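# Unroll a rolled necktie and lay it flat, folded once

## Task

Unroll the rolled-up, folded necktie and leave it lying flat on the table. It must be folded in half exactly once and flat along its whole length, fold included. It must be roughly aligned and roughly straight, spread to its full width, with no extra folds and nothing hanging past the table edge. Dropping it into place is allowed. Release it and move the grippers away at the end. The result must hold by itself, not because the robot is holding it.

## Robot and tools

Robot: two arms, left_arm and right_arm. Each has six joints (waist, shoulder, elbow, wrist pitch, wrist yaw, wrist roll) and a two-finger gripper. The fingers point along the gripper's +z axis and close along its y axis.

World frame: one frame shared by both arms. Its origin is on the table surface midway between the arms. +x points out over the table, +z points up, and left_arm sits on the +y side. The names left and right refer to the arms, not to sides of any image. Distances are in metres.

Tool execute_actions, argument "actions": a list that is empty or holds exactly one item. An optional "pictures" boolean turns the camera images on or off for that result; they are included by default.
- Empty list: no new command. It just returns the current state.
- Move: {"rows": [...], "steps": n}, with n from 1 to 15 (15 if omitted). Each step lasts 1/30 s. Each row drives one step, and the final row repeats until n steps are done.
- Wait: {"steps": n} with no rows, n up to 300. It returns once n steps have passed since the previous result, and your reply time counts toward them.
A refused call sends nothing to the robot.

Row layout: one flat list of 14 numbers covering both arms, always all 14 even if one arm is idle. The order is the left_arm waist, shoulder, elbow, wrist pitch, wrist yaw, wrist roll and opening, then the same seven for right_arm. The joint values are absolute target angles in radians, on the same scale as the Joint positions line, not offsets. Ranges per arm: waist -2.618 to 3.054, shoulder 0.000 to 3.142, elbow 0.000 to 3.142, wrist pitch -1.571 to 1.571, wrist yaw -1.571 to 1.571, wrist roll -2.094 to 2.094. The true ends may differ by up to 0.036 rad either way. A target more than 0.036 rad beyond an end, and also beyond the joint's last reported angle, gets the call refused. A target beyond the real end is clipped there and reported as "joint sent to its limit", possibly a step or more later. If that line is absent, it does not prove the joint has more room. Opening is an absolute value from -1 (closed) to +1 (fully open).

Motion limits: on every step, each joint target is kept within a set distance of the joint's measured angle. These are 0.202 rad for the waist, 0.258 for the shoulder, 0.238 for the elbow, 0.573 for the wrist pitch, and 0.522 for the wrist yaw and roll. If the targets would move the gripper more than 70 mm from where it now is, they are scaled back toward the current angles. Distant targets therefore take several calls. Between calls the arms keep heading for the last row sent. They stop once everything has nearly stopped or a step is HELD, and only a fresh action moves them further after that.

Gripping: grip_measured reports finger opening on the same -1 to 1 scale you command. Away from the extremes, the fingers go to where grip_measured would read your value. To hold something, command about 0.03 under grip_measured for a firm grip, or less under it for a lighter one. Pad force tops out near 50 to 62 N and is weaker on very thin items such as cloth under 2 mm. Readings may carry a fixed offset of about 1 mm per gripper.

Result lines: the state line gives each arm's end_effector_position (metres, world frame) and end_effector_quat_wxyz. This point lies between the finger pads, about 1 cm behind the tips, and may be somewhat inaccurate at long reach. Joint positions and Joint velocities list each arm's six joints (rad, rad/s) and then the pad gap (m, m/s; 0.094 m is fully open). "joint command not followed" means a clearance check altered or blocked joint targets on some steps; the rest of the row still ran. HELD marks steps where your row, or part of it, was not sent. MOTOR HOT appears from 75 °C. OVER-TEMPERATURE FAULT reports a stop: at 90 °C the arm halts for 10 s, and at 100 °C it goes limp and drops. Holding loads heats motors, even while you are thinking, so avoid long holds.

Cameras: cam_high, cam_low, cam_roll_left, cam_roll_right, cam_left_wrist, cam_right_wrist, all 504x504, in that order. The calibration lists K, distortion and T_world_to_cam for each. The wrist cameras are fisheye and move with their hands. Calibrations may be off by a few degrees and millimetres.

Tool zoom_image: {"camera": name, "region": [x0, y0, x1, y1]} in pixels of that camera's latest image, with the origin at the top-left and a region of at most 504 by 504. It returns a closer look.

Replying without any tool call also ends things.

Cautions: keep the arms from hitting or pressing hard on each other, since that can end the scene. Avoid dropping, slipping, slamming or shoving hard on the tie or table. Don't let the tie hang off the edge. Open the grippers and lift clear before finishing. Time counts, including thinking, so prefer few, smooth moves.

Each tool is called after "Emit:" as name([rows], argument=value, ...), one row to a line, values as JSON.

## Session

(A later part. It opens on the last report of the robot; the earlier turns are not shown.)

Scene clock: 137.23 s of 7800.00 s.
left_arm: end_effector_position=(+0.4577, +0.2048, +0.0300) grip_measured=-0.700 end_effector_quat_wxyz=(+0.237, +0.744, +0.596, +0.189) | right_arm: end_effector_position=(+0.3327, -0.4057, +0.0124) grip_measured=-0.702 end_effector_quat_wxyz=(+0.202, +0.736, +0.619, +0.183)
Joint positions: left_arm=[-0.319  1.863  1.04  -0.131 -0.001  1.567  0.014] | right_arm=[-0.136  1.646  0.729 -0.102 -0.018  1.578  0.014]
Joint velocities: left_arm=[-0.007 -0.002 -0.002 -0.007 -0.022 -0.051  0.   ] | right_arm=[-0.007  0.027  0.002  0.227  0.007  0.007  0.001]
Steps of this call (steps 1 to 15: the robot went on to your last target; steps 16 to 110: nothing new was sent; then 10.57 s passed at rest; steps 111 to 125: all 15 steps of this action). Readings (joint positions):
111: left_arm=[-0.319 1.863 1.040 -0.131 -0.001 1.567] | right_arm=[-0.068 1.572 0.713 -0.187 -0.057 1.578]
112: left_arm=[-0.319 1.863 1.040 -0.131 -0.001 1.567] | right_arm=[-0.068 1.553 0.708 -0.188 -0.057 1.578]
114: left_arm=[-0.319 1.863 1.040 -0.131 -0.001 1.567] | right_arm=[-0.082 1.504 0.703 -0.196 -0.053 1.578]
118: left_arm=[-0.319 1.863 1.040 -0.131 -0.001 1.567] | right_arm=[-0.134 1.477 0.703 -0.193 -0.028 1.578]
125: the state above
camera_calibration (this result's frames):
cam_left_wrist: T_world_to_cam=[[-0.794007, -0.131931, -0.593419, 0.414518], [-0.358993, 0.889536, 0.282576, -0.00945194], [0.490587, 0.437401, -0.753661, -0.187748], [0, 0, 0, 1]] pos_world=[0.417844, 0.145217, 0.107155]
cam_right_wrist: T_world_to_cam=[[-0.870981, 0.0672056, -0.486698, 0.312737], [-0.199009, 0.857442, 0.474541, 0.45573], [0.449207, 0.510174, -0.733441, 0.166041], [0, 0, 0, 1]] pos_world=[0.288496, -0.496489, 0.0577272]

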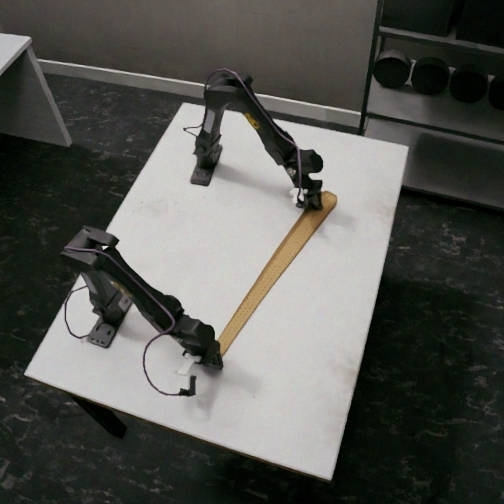

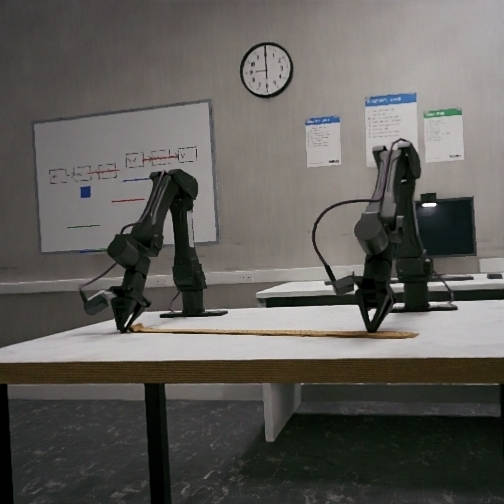

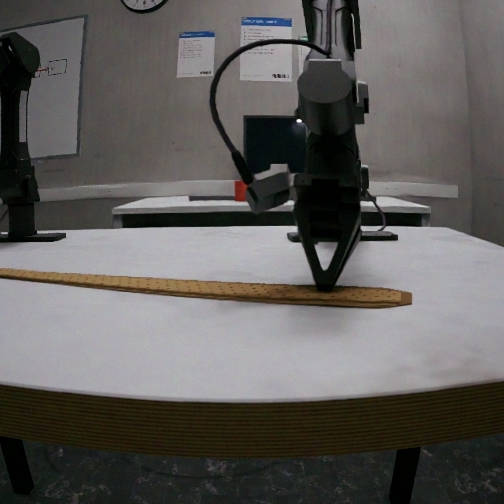

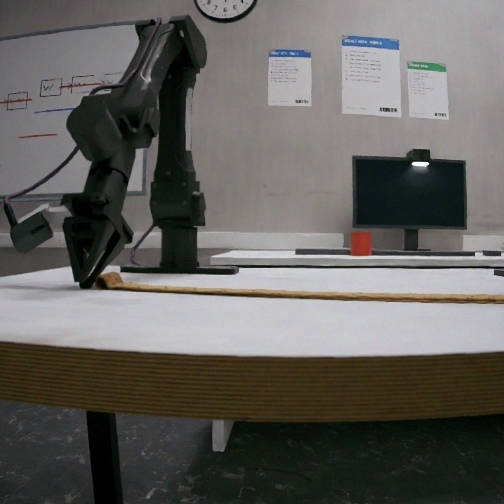

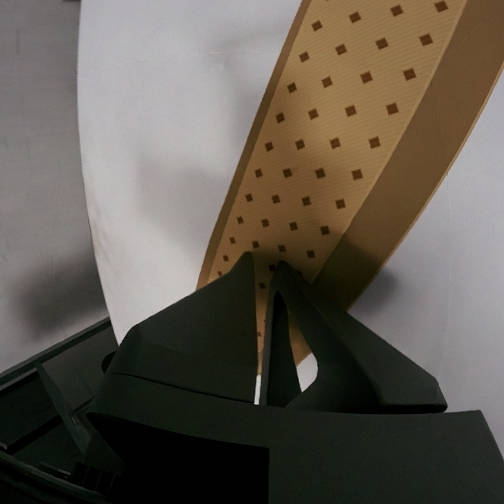

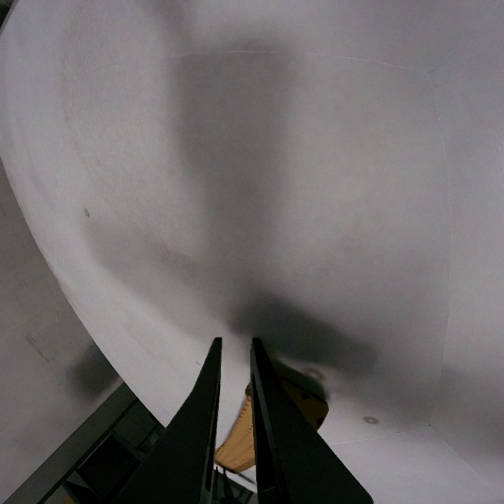

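Emit:
execute_actions([
  {"rows":[[-0.32,1.9,1.02,-0.2,0,1.57,-0.7,-0.14,1.45,0.7,-0.2,0,1.57,-0.7],[-0.32,1.9,1.02,-0.2,0,1.57,-0.7,-0.14,1.42,0.72,-0.2,0,1.57,-0.7],[-0.32,1.9,1.02,-0.2,0,1.57,-0.7,-0.14,1.42,0.73,-0.2,0,1.57,-0.7],[-0.32,1.9,1.02,-0.2,0,1.57,-0.7,-0.05,1.42,0.73,-0.2,0,1.57,-0.7],[-0.32,1.9,1.02,-0.2,0,1.57,-0.7,0.03,1.44,0.73,-0.2,0,1.57,-0.7],[-0.32,1.9,1.02,-0.2,0,1.57,-0.7,0.03,1.46,0.73,-0.2,0,1.57,-0.7],[-0.32,1.9,1.02,-0.2,0,1.57,-0.7,0.03,1.46,0.73,-0.2,0,1.57,-0.7],[-0.32,1.9,1.02,-0.2,0,1.57,-0.7,0.03,1.46,0.73,-0.2,0,1.57,-0.7],[-0.32,1.9,1.02,-0.2,0,1.57,-0.7,0.03,1.52,0.73,-0.2,0,1.57,-0.7],[-0.32,1.9,1.02,-0.2,0,1.57,-0.7,0.03,1.595,0.73,-0.2,0,1.57,-0.7]],"steps":15},
], pictures=false)

Emit:
execute_actions([
  {"rows":[[-0.32,1.9,1.02,-0.2,0,1.57,-0.7,0.015,1.59,0.73,-0.2,0,1.57,-0.7],[-0.32,1.9,1.02,-0.2,0,1.57,-0.7,0,1.59,0.73,-0.2,0,1.57,-0.7],[-0.32,1.9,1.02,-0.2,0,1.57,-0.7,-0.015,1.59,0.73,-0.2,0,1.57,-0.7],[-0.32,1.9,1.02,-0.2,0,1.57,-0.7,-0.03,1.59,0.73,-0.2,0,1.57,-0.7],[-0.32,1.9,1.02,-0.2,0,1.57,-0.7,-0.045,1.59,0.73,-0.2,0,1.57,-0.7],[-0.32,1.9,1.02,-0.2,0,1.57,-0.7,-0.06,1.59,0.73,-0.2,0,1.57,-0.7],[-0.32,1.9,1.02,-0.2,0,1.57,-0.7,-0.075,1.59,0.73,-0.2,0,1.57,-0.7],[-0.32,1.9,1.02,-0.2,0,1.57,-0.7,-0.09,1.59,0.73,-0.2,0,1.57,-0.7],[-0.32,1.9,1.02,-0.2,0,1.57,-0.7,-0.105,1.6,0.73,-0.2,0,1.57,-0.7]],"steps":13},
])

Emit:
zoom_image(camera="cam_roll_right", region=[60,240,220,320])

Scene clock: 154.83 s of 7800.00 s.
left_arm: end_effector_position=(+0.4577, +0.2048, +0.0300) grip_measured=-0.700 end_effector_quat_wxyz=(+0.237, +0.744, +0.596, +0.189) | right_arm: end_effector_position=(+0.3272, -0.3438, +0.0196) grip_measured=-0.701 end_effector_quat_wxyz=(+0.180, +0.683, +0.681, +0.191)
Joint positions: left_arm=[-0.319  1.863  1.04  -0.131 -0.001  1.567  0.014] | right_arm=[ 0.035  1.598  0.727 -0.169 -0.013  1.578  0.014]
Joint velocities: left_arm=[-0.007 -0.002 -0.002  0.007 -0.081 -0.051 -0.001] | right_arm=[-0.022 -0.027  0.007  0.066  0.051 -0.007  0.001]
Steps of this call (steps 1 to 30: the robot went on to your last target; steps 31 to 120: nothing new was sent; then 13.10 s passed at rest; steps 121 to 135: all 15 steps of this action). Readings (joint positions):
121: left_arm=[-0.319 1.863 1.040 -0.131 -0.001 1.567] | right_arm=[-0.136 1.626 0.726 -0.094 -0.018 1.577]
122: left_arm=[-0.319 1.863 1.040 -0.131 -0.001 1.567] | right_arm=[-0.136 1.579 0.714 -0.125 -0.018 1.577]
124: left_arm=[-0.319 1.863 1.040 -0.131 -0.001 1.567] | right_arm=[-0.128 1.480 0.708 -0.172 -0.012 1.577]
128: left_arm=[-0.319 1.863 1.040 -0.131 -0.001 1.567] | right_arm=[0.013 1.444 0.722 -0.165 -0.007 1.577]
135: the state above

Scene clock: 155.27 s of 7800.00 s.
left_arm: end_effector_position=(+0.4577, +0.2048, +0.0300) grip_measured=-0.700 end_effector_quat_wxyz=(+0.237, +0.744, +0.596, +0.189) | right_arm: end_effector_position=(+0.3235, -0.3864, +0.0187) grip_measured=-0.701 end_effector_quat_wxyz=(+0.185, +0.725, +0.639, +0.182)
Joint positions: left_arm=[-0.319  1.863  1.04  -0.131 -0.001  1.567  0.014] | right_arm=[-0.092  1.598  0.727 -0.176 -0.028  1.578  0.014]
Joint velocities: left_arm=[-0.012  0.007 -0.007  0.007 -0.007  0.007  0.001] | right_arm=[-0.051 -0.012 -0.007 -0.081  0.051 -0.081 -0.   ]
Steps of this call (steps 1 to 13: all 13 steps of this action). Readings (joint positions):
1: left_arm=[-0.319 1.863 1.040 -0.131 -0.001 1.567] | right_arm=[0.035 1.598 0.727 -0.168 -0.013 1.578]
2: left_arm=[-0.319 1.863 1.040 -0.131 -0.001 1.567] | right_arm=[0.031 1.598 0.727 -0.173 -0.015 1.578]
4: left_arm=[-0.319 1.863 1.040 -0.131 -0.001 1.567] | right_arm=[0.013 1.598 0.727 -0.174 -0.017 1.578]
8: left_arm=[-0.319 1.863 1.040 -0.131 -0.001 1.567] | right_arm=[-0.048 1.598 0.727 -0.176 -0.021 1.578]
13: the state above
camera_calibration (this result's frames):
cam_left_wrist: T_world_to_cam=[[-0.794007, -0.131931, -0.593419, 0.414518], [-0.358993, 0.889536, 0.282576, -0.00945194], [0.490587, 0.437401, -0.753661, -0.187748], [0, 0, 0, 1]] pos_world=[0.417844, 0.145217, 0.107155]
cam_right_wrist: T_world_to_cam=[[-0.886171, 0.0305551, -0.462349, 0.296782], [-0.227436, 0.840668, 0.491477, 0.436824], [0.403699, 0.540688, -0.738026, 0.191573], [0, 0, 0, 1]] pos_world=[0.285011, -0.479874, 0.0639133]

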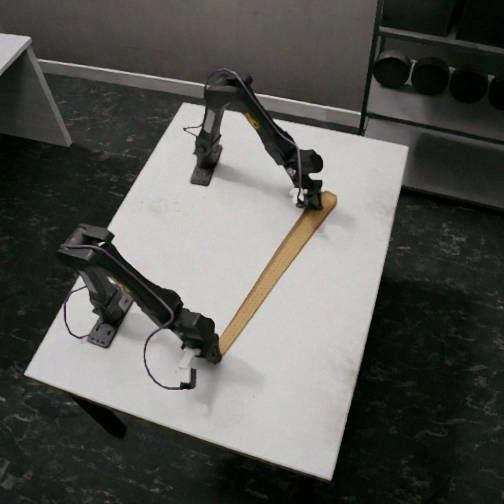

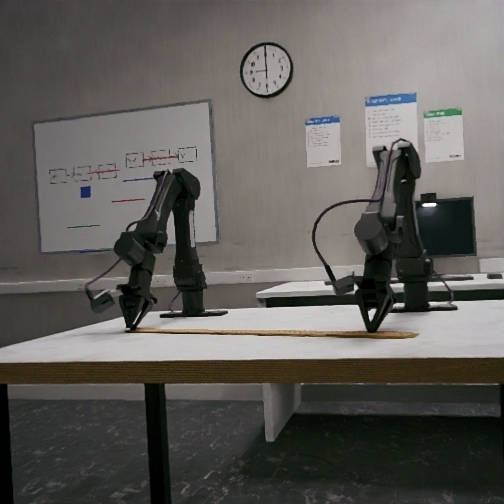

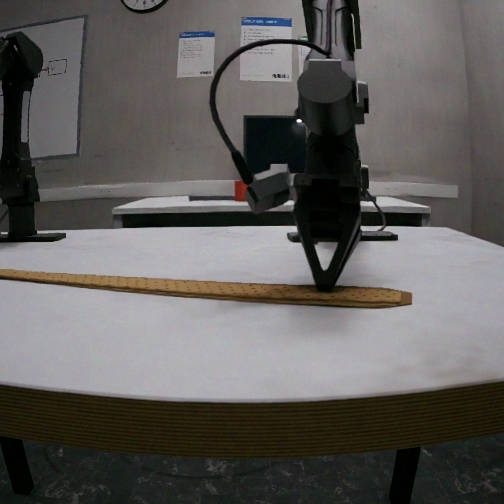

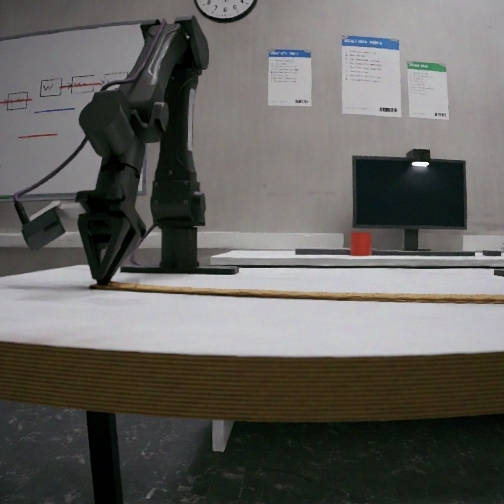

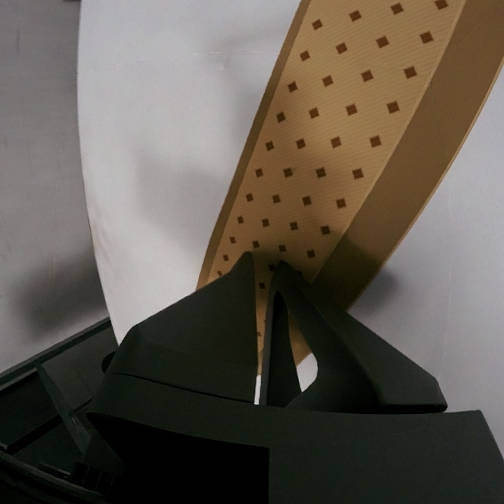

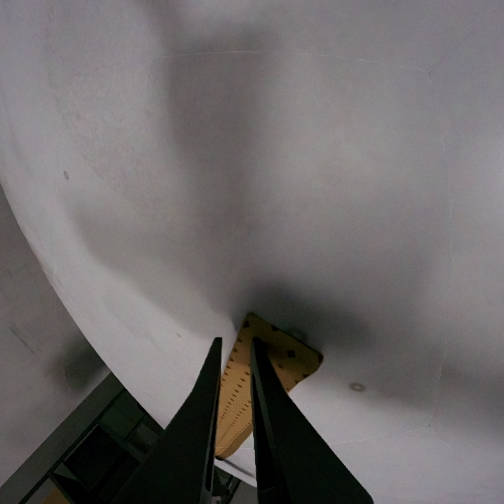

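Region (60, 240, 220, 320) of cam_roll_right's 504x504 image, scaled by 3.150, with more detail than that image has.

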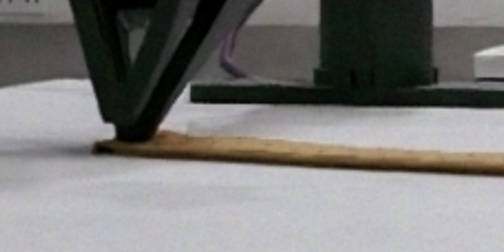

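Emit:
execute_actions([
  {"rows":[[-0.32,1.9,1.02,-0.2,0,1.57,-0.7,-0.105,1.64,0.73,-0.2,0,1.57,-0.7],[-0.32,1.9,1.02,-0.2,0,1.57,-0.7,-0.105,1.7,0.73,-0.2,0,1.57,-0.7],[-0.32,1.9,1.02,-0.2,0,1.57,-0.7,-0.105,1.76,0.74,-0.2,0,1.57,-0.7],[-0.32,1.9,1.02,-0.2,0,1.57,-0.7,-0.11,1.8,0.75,-0.2,0,1.57,-0.7]],"steps":15},
])

Emit:
execute_actions([
  {"rows":[[-0.32,1.9,1.02,-0.2,0,1.57,-0.7,-0.11,1.8,0.75,-0.2,0,1.57,-0.7],[-0.32,1.9,1.02,-0.2,0,1.57,-0.7,-0.11,1.8,0.75,-0.2,0,1.57,-0.7],[-0.32,1.9,1.02,-0.2,0,1.57,-0.7,-0.11,1.8,0.75,-0.2,0,1.57,-0.7],[-0.32,1.9,1.02,-0.2,0,1.57,-0.7,-0.11,1.8,0.75,-0.2,0,1.57,-0.7],[-0.32,1.9,1.02,-0.2,0,1.57,-0.7,-0.11,1.6,0.74,-0.2,0,1.57,-0.7],[-0.32,1.9,1.02,-0.2,0,1.57,-0.7,-0.11,1.45,0.74,-0.2,0,1.57,-0.7]],"steps":15},
])

Emit:
zoom_image(camera="cam_roll_right", region=[60,240,220,320])

Scene clock: 167.20 s of 7800.00 s.
left_arm: end_effector_position=(+0.4577, +0.2048, +0.0300) grip_measured=-0.700 end_effector_quat_wxyz=(+0.237, +0.744, +0.596, +0.189) | right_arm: end_effector_position=(+0.3507, -0.3897, +0.0136) grip_measured=-0.701 end_effector_quat_wxyz=(+0.196, +0.721, +0.636, +0.194)
Joint positions: left_arm=[-0.319  1.863  1.04  -0.131 -0.001  1.567  0.014] | right_arm=[-0.094  1.695  0.787 -0.104 -0.031  1.578  0.014]
Joint velocities: left_arm=[-0.007 -0.012 -0.002  0.081 -0.007 -0.007 -0.   ] | right_arm=[-0.002  0.002 -0.007  0.022 -0.007  0.051 -0.   ]
Steps of this call (steps 1 to 15: the robot went on to your last target; steps 16 to 110: nothing new was sent; then 7.77 s passed at rest; steps 111 to 125: all 15 steps of this action). Readings (joint positions):
111: left_arm=[-0.319 1.863 1.040 -0.131 -0.001 1.567] | right_arm=[-0.094 1.601 0.727 -0.176 -0.028 1.578]
112: left_arm=[-0.319 1.863 1.040 -0.131 -0.001 1.567] | right_arm=[-0.094 1.612 0.728 -0.171 -0.028 1.578]
114: left_arm=[-0.319 1.863 1.040 -0.131 -0.001 1.567] | right_arm=[-0.094 1.643 0.752 -0.166 -0.029 1.578]
118: left_arm=[-0.319 1.863 1.040 -0.131 -0.001 1.567] | right_arm=[-0.094 1.691 0.786 -0.119 -0.031 1.578]
125: the state above
camera_calibration (this result's frames):
cam_left_wrist: T_world_to_cam=[[-0.794007, -0.131931, -0.593419, 0.414518], [-0.358993, 0.889536, 0.282576, -0.00945194], [0.490587, 0.437401, -0.753661, -0.187748], [0, 0, 0, 1]] pos_world=[0.417844, 0.145217, 0.107155]
cam_right_wrist: T_world_to_cam=[[-0.869376, 0.0292808, -0.493283, 0.312711], [-0.245088, 0.84126, 0.481886, 0.454796], [0.42909, 0.539837, -0.724195, 0.16922], [0, 0, 0, 1]] pos_world=[0.310718, -0.483109, 0.0576442]

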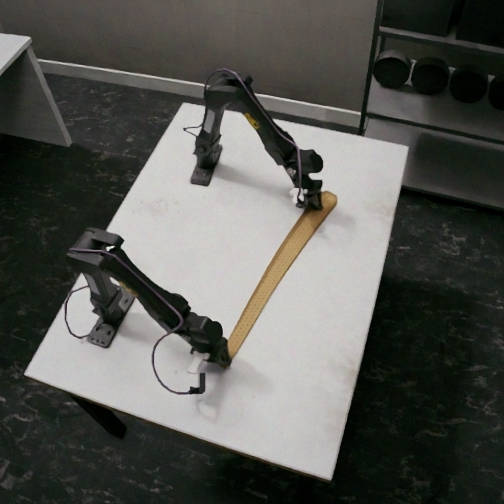

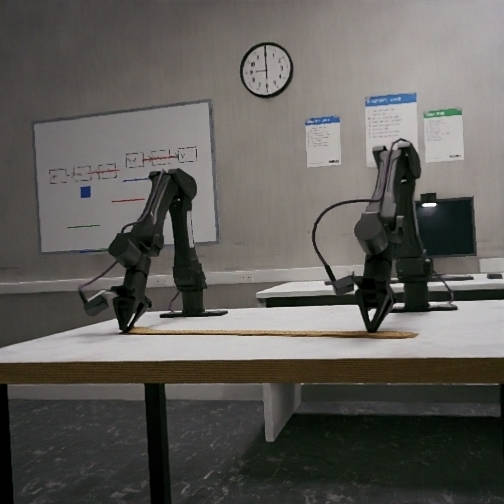

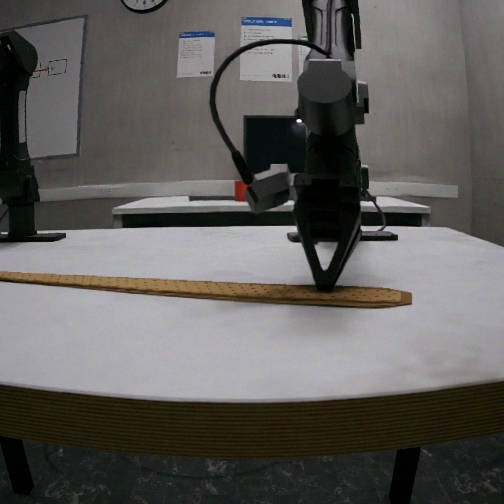

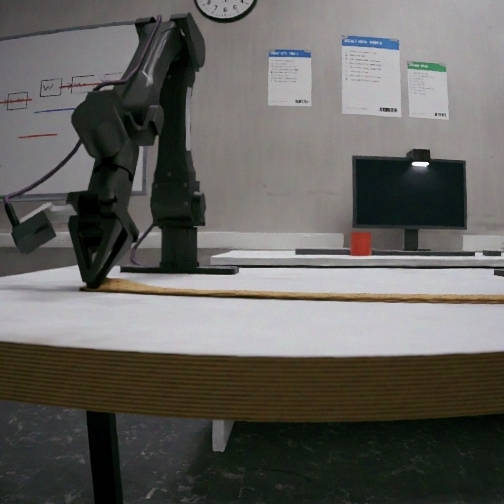

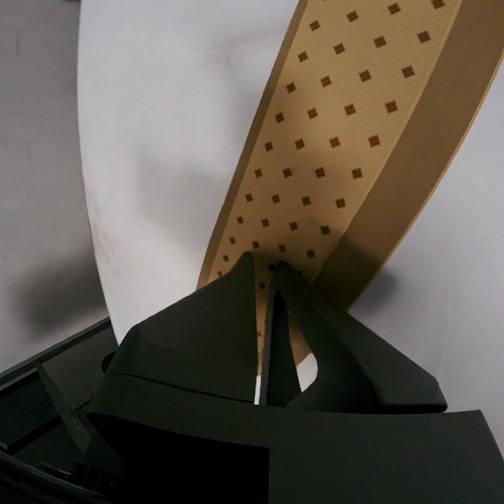

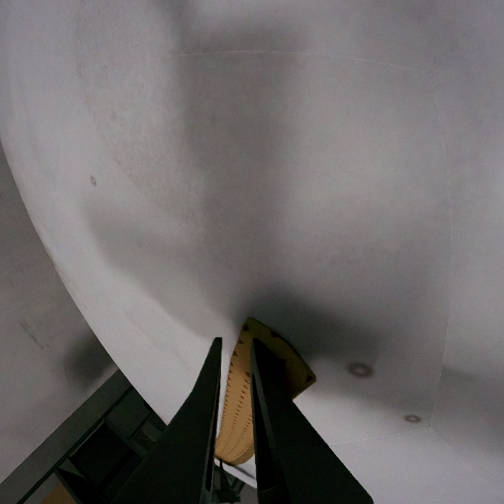

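Scene clock: 167.70 s of 7800.00 s.
left_arm: end_effector_position=(+0.4577, +0.2048, +0.0300) grip_measured=-0.700 end_effector_quat_wxyz=(+0.237, +0.744, +0.596, +0.189) | right_arm: end_effector_position=(+0.3355, -0.3919, +0.0712) grip_measured=-0.701 end_effector_quat_wxyz=(+0.240, +0.711, +0.622, +0.225)
Joint positions: left_arm=[-0.319  1.863  1.04  -0.131 -0.001  1.567  0.014] | right_arm=[-0.099  1.452  0.74  -0.189 -0.02   1.578  0.014]
Joint velocities: left_arm=[-0.007 -0.007 -0.002  0.037  0.007  0.007 -0.001] | right_arm=[-0.007  0.002  0.007 -0.037 -0.037  0.007 -0.001]
Steps of this call (steps 1 to 15: all 15 steps of this action). Readings (joint positions):
1: left_arm=[-0.319 1.863 1.040 -0.131 -0.001 1.567] | right_arm=[-0.094 1.696 0.787 -0.103 -0.031 1.578]
2: left_arm=[-0.319 1.863 1.040 -0.131 -0.001 1.567] | right_arm=[-0.094 1.696 0.787 -0.102 -0.031 1.578]
4: left_arm=[-0.319 1.863 1.040 -0.131 -0.001 1.567] | right_arm=[-0.094 1.696 0.787 -0.101 -0.031 1.578]
8: left_arm=[-0.319 1.863 1.040 -0.131 -0.001 1.567] | right_arm=[-0.096 1.528 0.741 -0.167 -0.027 1.578]
15: the state above
camera_calibration (this result's frames):
cam_left_wrist: T_world_to_cam=[[-0.794007, -0.131931, -0.593419, 0.414518], [-0.358993, 0.889536, 0.282576, -0.00945194], [0.490587, 0.437401, -0.753661, -0.187748], [0, 0, 0, 1]] pos_world=[0.417844, 0.145217, 0.107155]
cam_right_wrist: T_world_to_cam=[[-0.810239, 0.0268222, -0.585486, 0.313693], [-0.284691, 0.855178, 0.433153, 0.447339], [0.512313, 0.51764, -0.685262, 0.179229], [0, 0, 0, 1]] pos_world=[0.289698, -0.483745, 0.112716]

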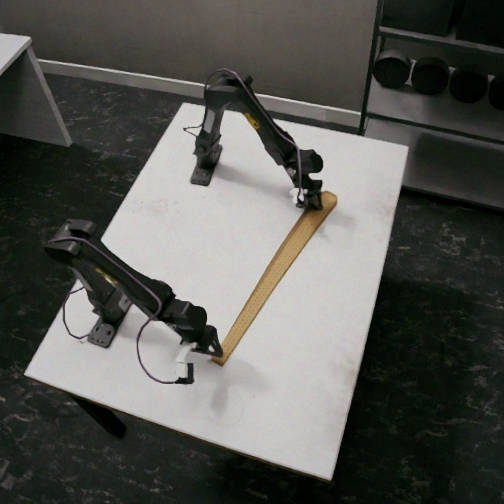

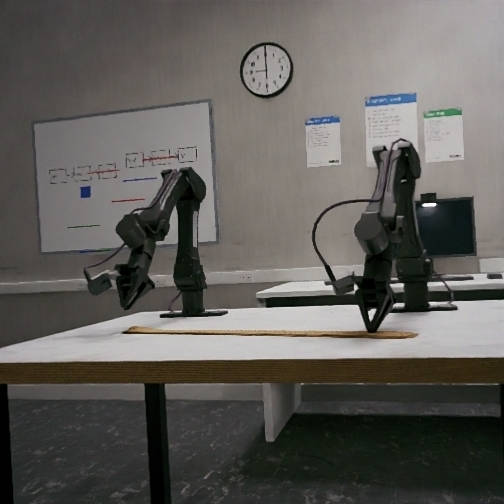

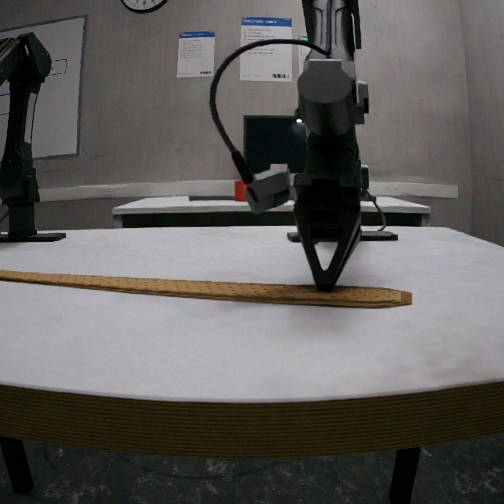

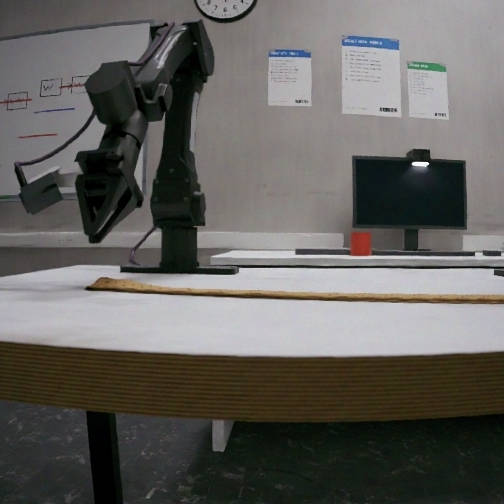

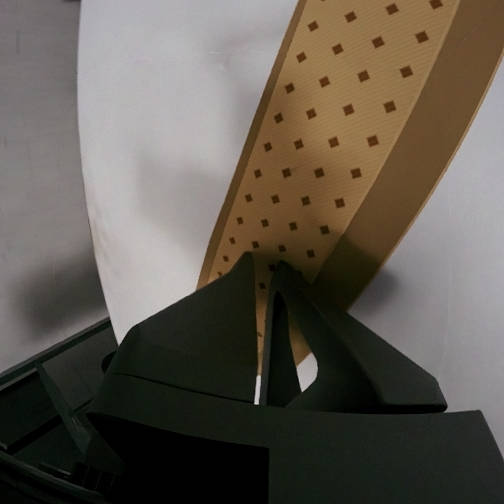

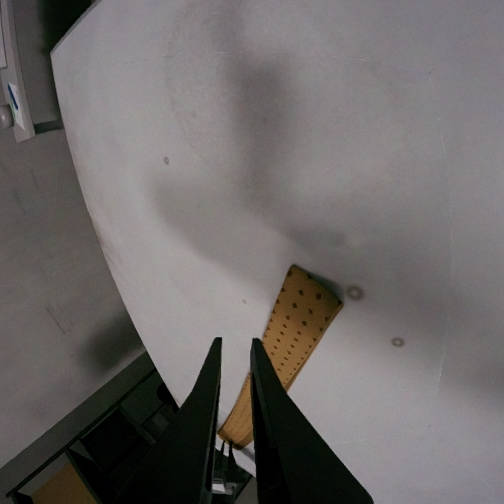

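Region (60, 240, 220, 320) of cam_roll_right's 504x504 image, scaled by 3.150, with more detail than that image has.

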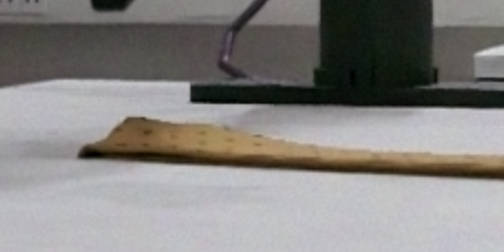

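Emit:
execute_actions([
  {"rows":[[-0.32,1.7,1.0,-0.2,0,1.57,-0.7,-0.07,1.45,0.72,-0.2,0,1.57,-0.7],[-0.32,1.6,1.0,-0.2,0,1.57,-0.7,-0.06,1.47,0.72,-0.2,0,1.57,-0.7],[-0.3,1.5,1.0,-0.2,0,1.57,-0.7,-0.06,1.5,0.72,-0.2,0,1.57,-0.7],[-0.25,1.4,1.0,-0.2,0,1.57,-0.7,-0.06,1.54,0.72,-0.2,0,1.57,-0.7],[-0.2,1.3,1.0,-0.2,0,1.57,-0.7,-0.06,1.58,0.72,-0.2,0,1.57,-0.7],[-0.1,1.2,1.0,-0.2,0,1.57,-0.7,-0.06,1.62,0.72,-0.2,0,1.57,-0.7],[0,1.1,1.0,-0.1,0,1.57,-0.7,-0.06,1.68,0.72,-0.2,0,1.57,-0.7],[0,1.05,1.05,0,0,1.57,-0.7,-0.06,1.74,0.72,-0.2,0,1.57,-0.7]],"steps":15},
], pictures=false)

Emit:
execute_actions([
  {"rows":[[0,1.05,1.05,0,0,1.57,-0.7,-0.06,1.74,0.72,-0.2,0,1.57,-0.7],[0,1.05,1.05,0,0,1.57,-0.7,-0.06,1.74,0.72,-0.2,0,1.57,-0.7],[0,1.05,1.05,0,0,1.57,-0.7,-0.06,1.74,0.72,-0.2,0,1.57,-0.7],[0,1.05,1.05,0,0,1.57,-0.7,-0.06,1.74,0.72,-0.2,0,1.57,-0.7],[0,1.05,1.05,0,0,1.57,-0.7,-0.06,1.6,0.72,-0.2,0,1.57,-0.7],[0,1.05,1.05,0,0,1.57,-0.7,-0.06,1.42,0.72,-0.2,0,1.57,-0.7]],"steps":15},
])

Emit:
zoom_image(camera="cam_roll_right", region=[60,240,220,320])

Scene clock: 185.00 s of 7800.00 s.
left_arm: end_effector_position=(+0.4377, +0.3300, +0.2919) grip_measured=-0.700 end_effector_quat_wxyz=(+0.403, +0.554, +0.591, +0.427) | right_arm: end_effector_position=(+0.3416, -0.3814, +0.0146) grip_measured=-0.702 end_effector_quat_wxyz=(+0.196, +0.715, +0.643, +0.191)
Joint positions: left_arm=[-0.036  1.23   0.996 -0.083 -0.002  1.567  0.014] | right_arm=[-0.069  1.659  0.753 -0.11  -0.02   1.579  0.014]
Joint velocities: left_arm=[ 0.281 -1.136  0.012  0.227  0.037  0.037 -0.001] | right_arm=[ 0.002  0.002  0.007  0.007  0.007 -0.095 -0.001]
Steps of this call (steps 1 to 30: the robot went on to your last target; steps 31 to 120: nothing new was sent; then 12.80 s passed at rest; steps 121 to 135: all 15 steps of this action). Readings (joint positions):
121: left_arm=[-0.319 1.844 1.036 -0.133 -0.001 1.567] | right_arm=[-0.097 1.452 0.738 -0.200 -0.019 1.578]
122: left_arm=[-0.319 1.804 1.018 -0.149 -0.001 1.567] | right_arm=[-0.092 1.453 0.735 -0.200 -0.017 1.578]
124: left_arm=[-0.313 1.692 0.991 -0.187 0.000 1.567] | right_arm=[-0.077 1.476 0.733 -0.199 -0.017 1.578]
128: left_arm=[-0.208 1.492 0.991 -0.167 0.007 1.567] | right_arm=[-0.069 1.627 0.733 -0.176 -0.019 1.581]
135: the state above

Scene clock: 185.50 s of 7800.00 s.
left_arm: end_effector_position=(+0.3996, +0.3390, +0.4023) grip_measured=-0.700 end_effector_quat_wxyz=(+0.475, +0.479, +0.526, +0.519) | right_arm: end_effector_position=(+0.3311, -0.3805, +0.0732) grip_measured=-0.701 end_effector_quat_wxyz=(+0.240, +0.701, +0.631, +0.230)
Joint positions: left_arm=[-0.006  1.05   1.04  -0.001 -0.002  1.568  0.014] | right_arm=[-0.069  1.421  0.717 -0.189 -0.018  1.579  0.014]
Joint velocities: left_arm=[ 0.002 -0.007  0.007  0.007 -0.066 -0.066  0.   ] | right_arm=[-0.017  0.002  0.002 -0.066  0.007 -0.066 -0.   ]
Steps of this call (steps 1 to 15: all 15 steps of this action). Readings (joint positions):
1: left_arm=[-0.026 1.190 0.997 -0.074 -0.002 1.567] | right_arm=[-0.069 1.659 0.753 -0.110 -0.020 1.579]
2: left_arm=[-0.019 1.154 1.002 -0.065 -0.002 1.567] | right_arm=[-0.069 1.659 0.753 -0.110 -0.020 1.579]
4: left_arm=[-0.009 1.093 1.016 -0.043 -0.002 1.567] | right_arm=[-0.069 1.659 0.753 -0.110 -0.020 1.579]
8: left_arm=[-0.006 1.050 1.040 0.003 -0.002 1.567] | right_arm=[-0.069 1.504 0.718 -0.172 -0.019 1.579]
15: the state above
camera_calibration (this result's frames):
cam_left_wrist: T_world_to_cam=[[0.069428, -0.298752, -0.951802, 0.462701], [-0.618773, 0.735492, -0.275992, 0.125909], [0.782496, 0.608111, -0.133796, -0.361226], [0, 0, 0, 1]] pos_world=[0.328443, 0.265294, 0.426819]
cam_right_wrist: T_world_to_cam=[[-0.806297, 0.00249532, -0.591506, 0.300886], [-0.312146, 0.847622, 0.42907, 0.442071], [0.502444, 0.530594, -0.682656, 0.184982], [0, 0, 0, 1]] pos_world=[0.287651, -0.47361, 0.114575]

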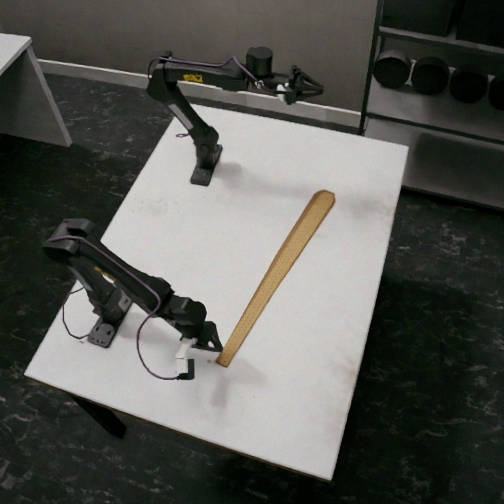

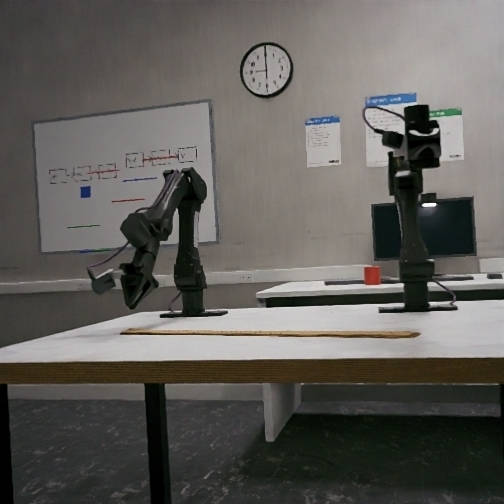

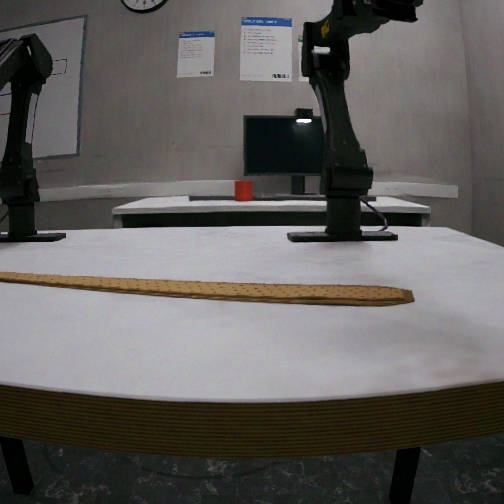

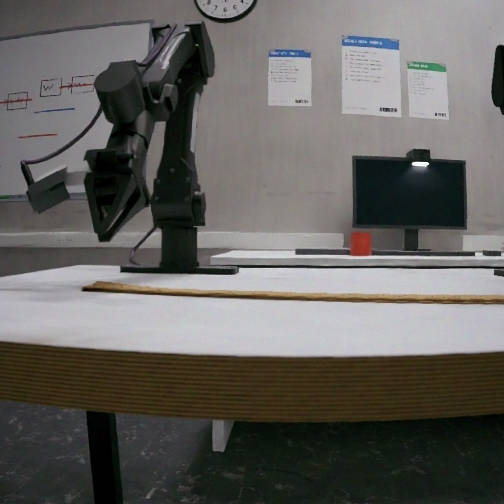

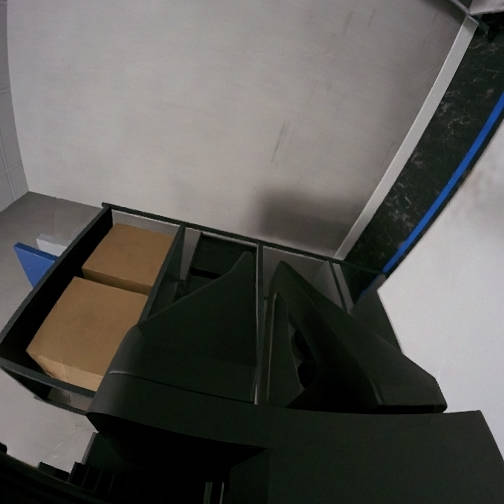

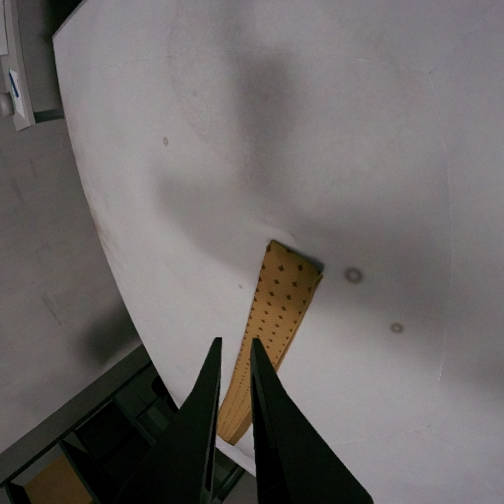

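Region (60, 240, 220, 320) of cam_roll_right's 504x504 image, scaled by 3.150, with more detail than that image has.

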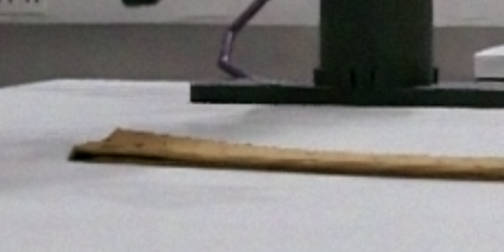

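Flat enough (perspective accounts for the far corner). Retract and finish.

Emit:
execute_actions([
  {"rows":[[0,1.05,1.05,0,0,1.57,-0.7,-0.03,1.1,0.9,-0.1,0,1.57,1]],"steps":15},
])

Emit:
zoom_image(camera="cam_roll_right", region=[60,250,300,320])

Scene clock: 190.77 s of 7800.00 s.
left_arm: end_effector_position=(+0.3996, +0.3390, +0.4023) grip_measured=-0.700 end_effector_quat_wxyz=(+0.475, +0.479, +0.526, +0.519) | right_arm: end_effector_position=(+0.3591, -0.3727, +0.2835) grip_measured=+1.000 end_effector_quat_wxyz=(+0.424, +0.592, +0.551, +0.406)
Joint positions: left_arm=[-0.006  1.05   1.04  -0.001 -0.002  1.569  0.014] | right_arm=[-0.041  1.102  0.888 -0.1   -0.016  1.58   0.094]
Joint velocities: left_arm=[ 0.002 -0.012 -0.012 -0.066 -0.051 -0.022  0.001] | right_arm=[-0.007  0.022 -0.007  0.125  0.066 -0.037  0.   ]
Steps of this call (steps 1 to 30: the robot went on to your last target; steps 31 to 120: nothing new was sent; then 0.77 s passed at rest; steps 121 to 135: all 15 steps of this action). Readings (joint positions):
121: left_arm=[-0.006 1.050 1.040 -0.001 -0.002 1.569] | right_arm=[-0.068 1.413 0.721 -0.205 -0.018 1.579]
122: left_arm=[-0.006 1.050 1.040 -0.001 -0.002 1.569] | right_arm=[-0.067 1.393 0.727 -0.212 -0.018 1.580]
124: left_arm=[-0.006 1.050 1.040 -0.001 -0.002 1.569] | right_arm=[-0.063 1.337 0.749 -0.212 -0.018 1.580]
128: left_arm=[-0.006 1.050 1.040 -0.001 -0.002 1.569] | right_arm=[-0.054 1.210 0.812 -0.186 -0.018 1.580]
135: the state above
camera_calibration (this result's frames):
cam_left_wrist: T_world_to_cam=[[0.0693938, -0.298391, -0.951918, 0.462639], [-0.61878, 0.735599, -0.275691, 0.125754], [0.782494, 0.608159, -0.133592, -0.361323], [0, 0, 0, 1]] pos_world=[0.328443, 0.265285, 0.426793]
cam_right_wrist: T_world_to_cam=[[-0.353617, -0.0531246, -0.93388, 0.361634], [-0.503658, 0.852113, 0.142239, 0.505721], [0.788215, 0.520655, -0.328078, 0.10347], [0, 0, 0, 1]] pos_world=[0.301034, -0.465592, 0.299736]

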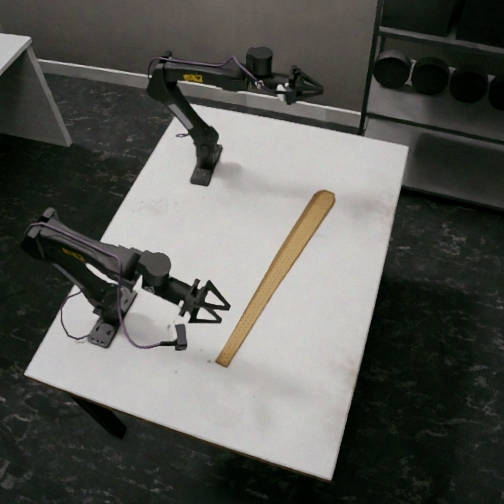

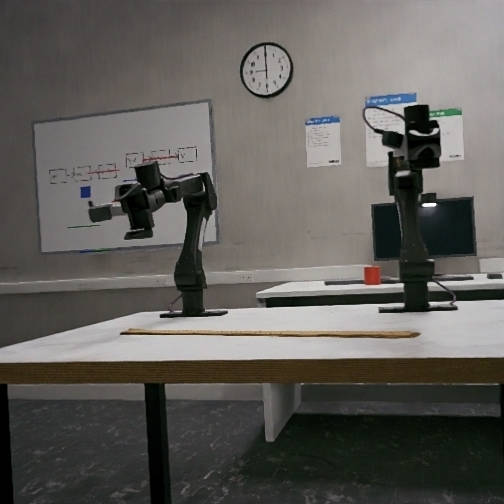

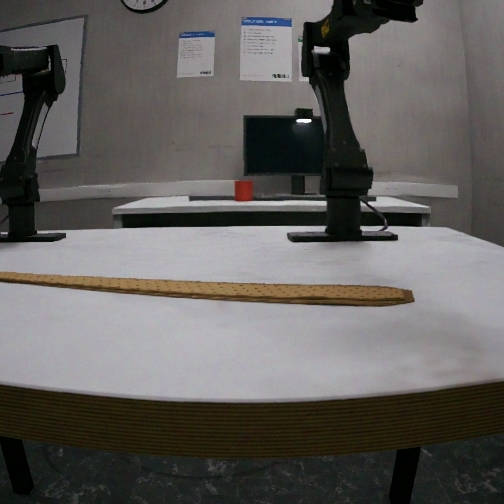

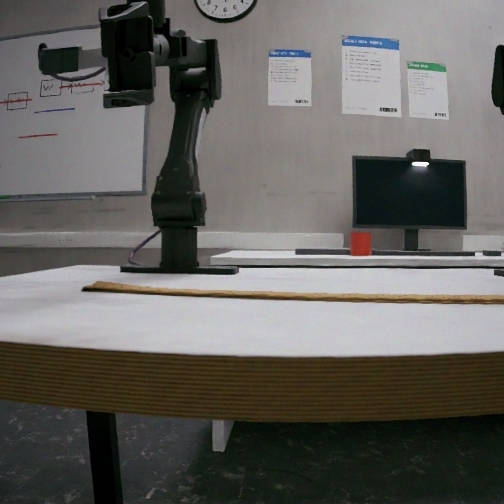

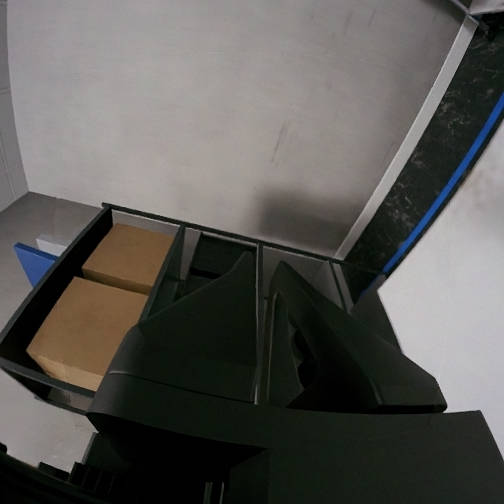

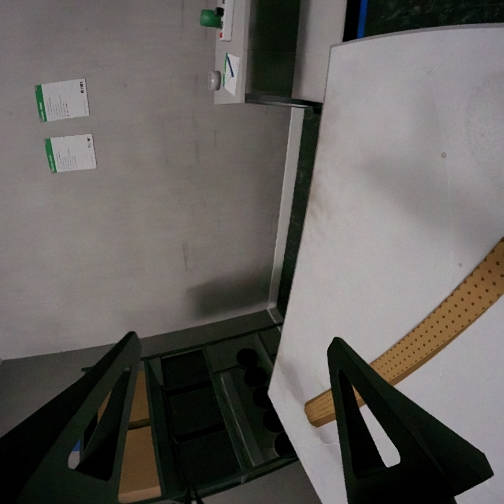

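Region (60, 250, 300, 320) of cam_roll_right's 504x504 image, scaled by 2.100, with more detail than that image has; it fills the top 147 rows of this view, and the rest is white.

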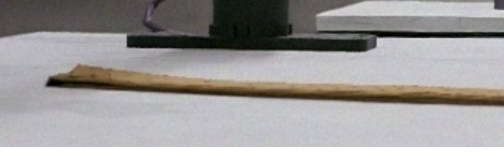

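Emit:
finished_scene(scene=2)

The scene is finished: the task was done.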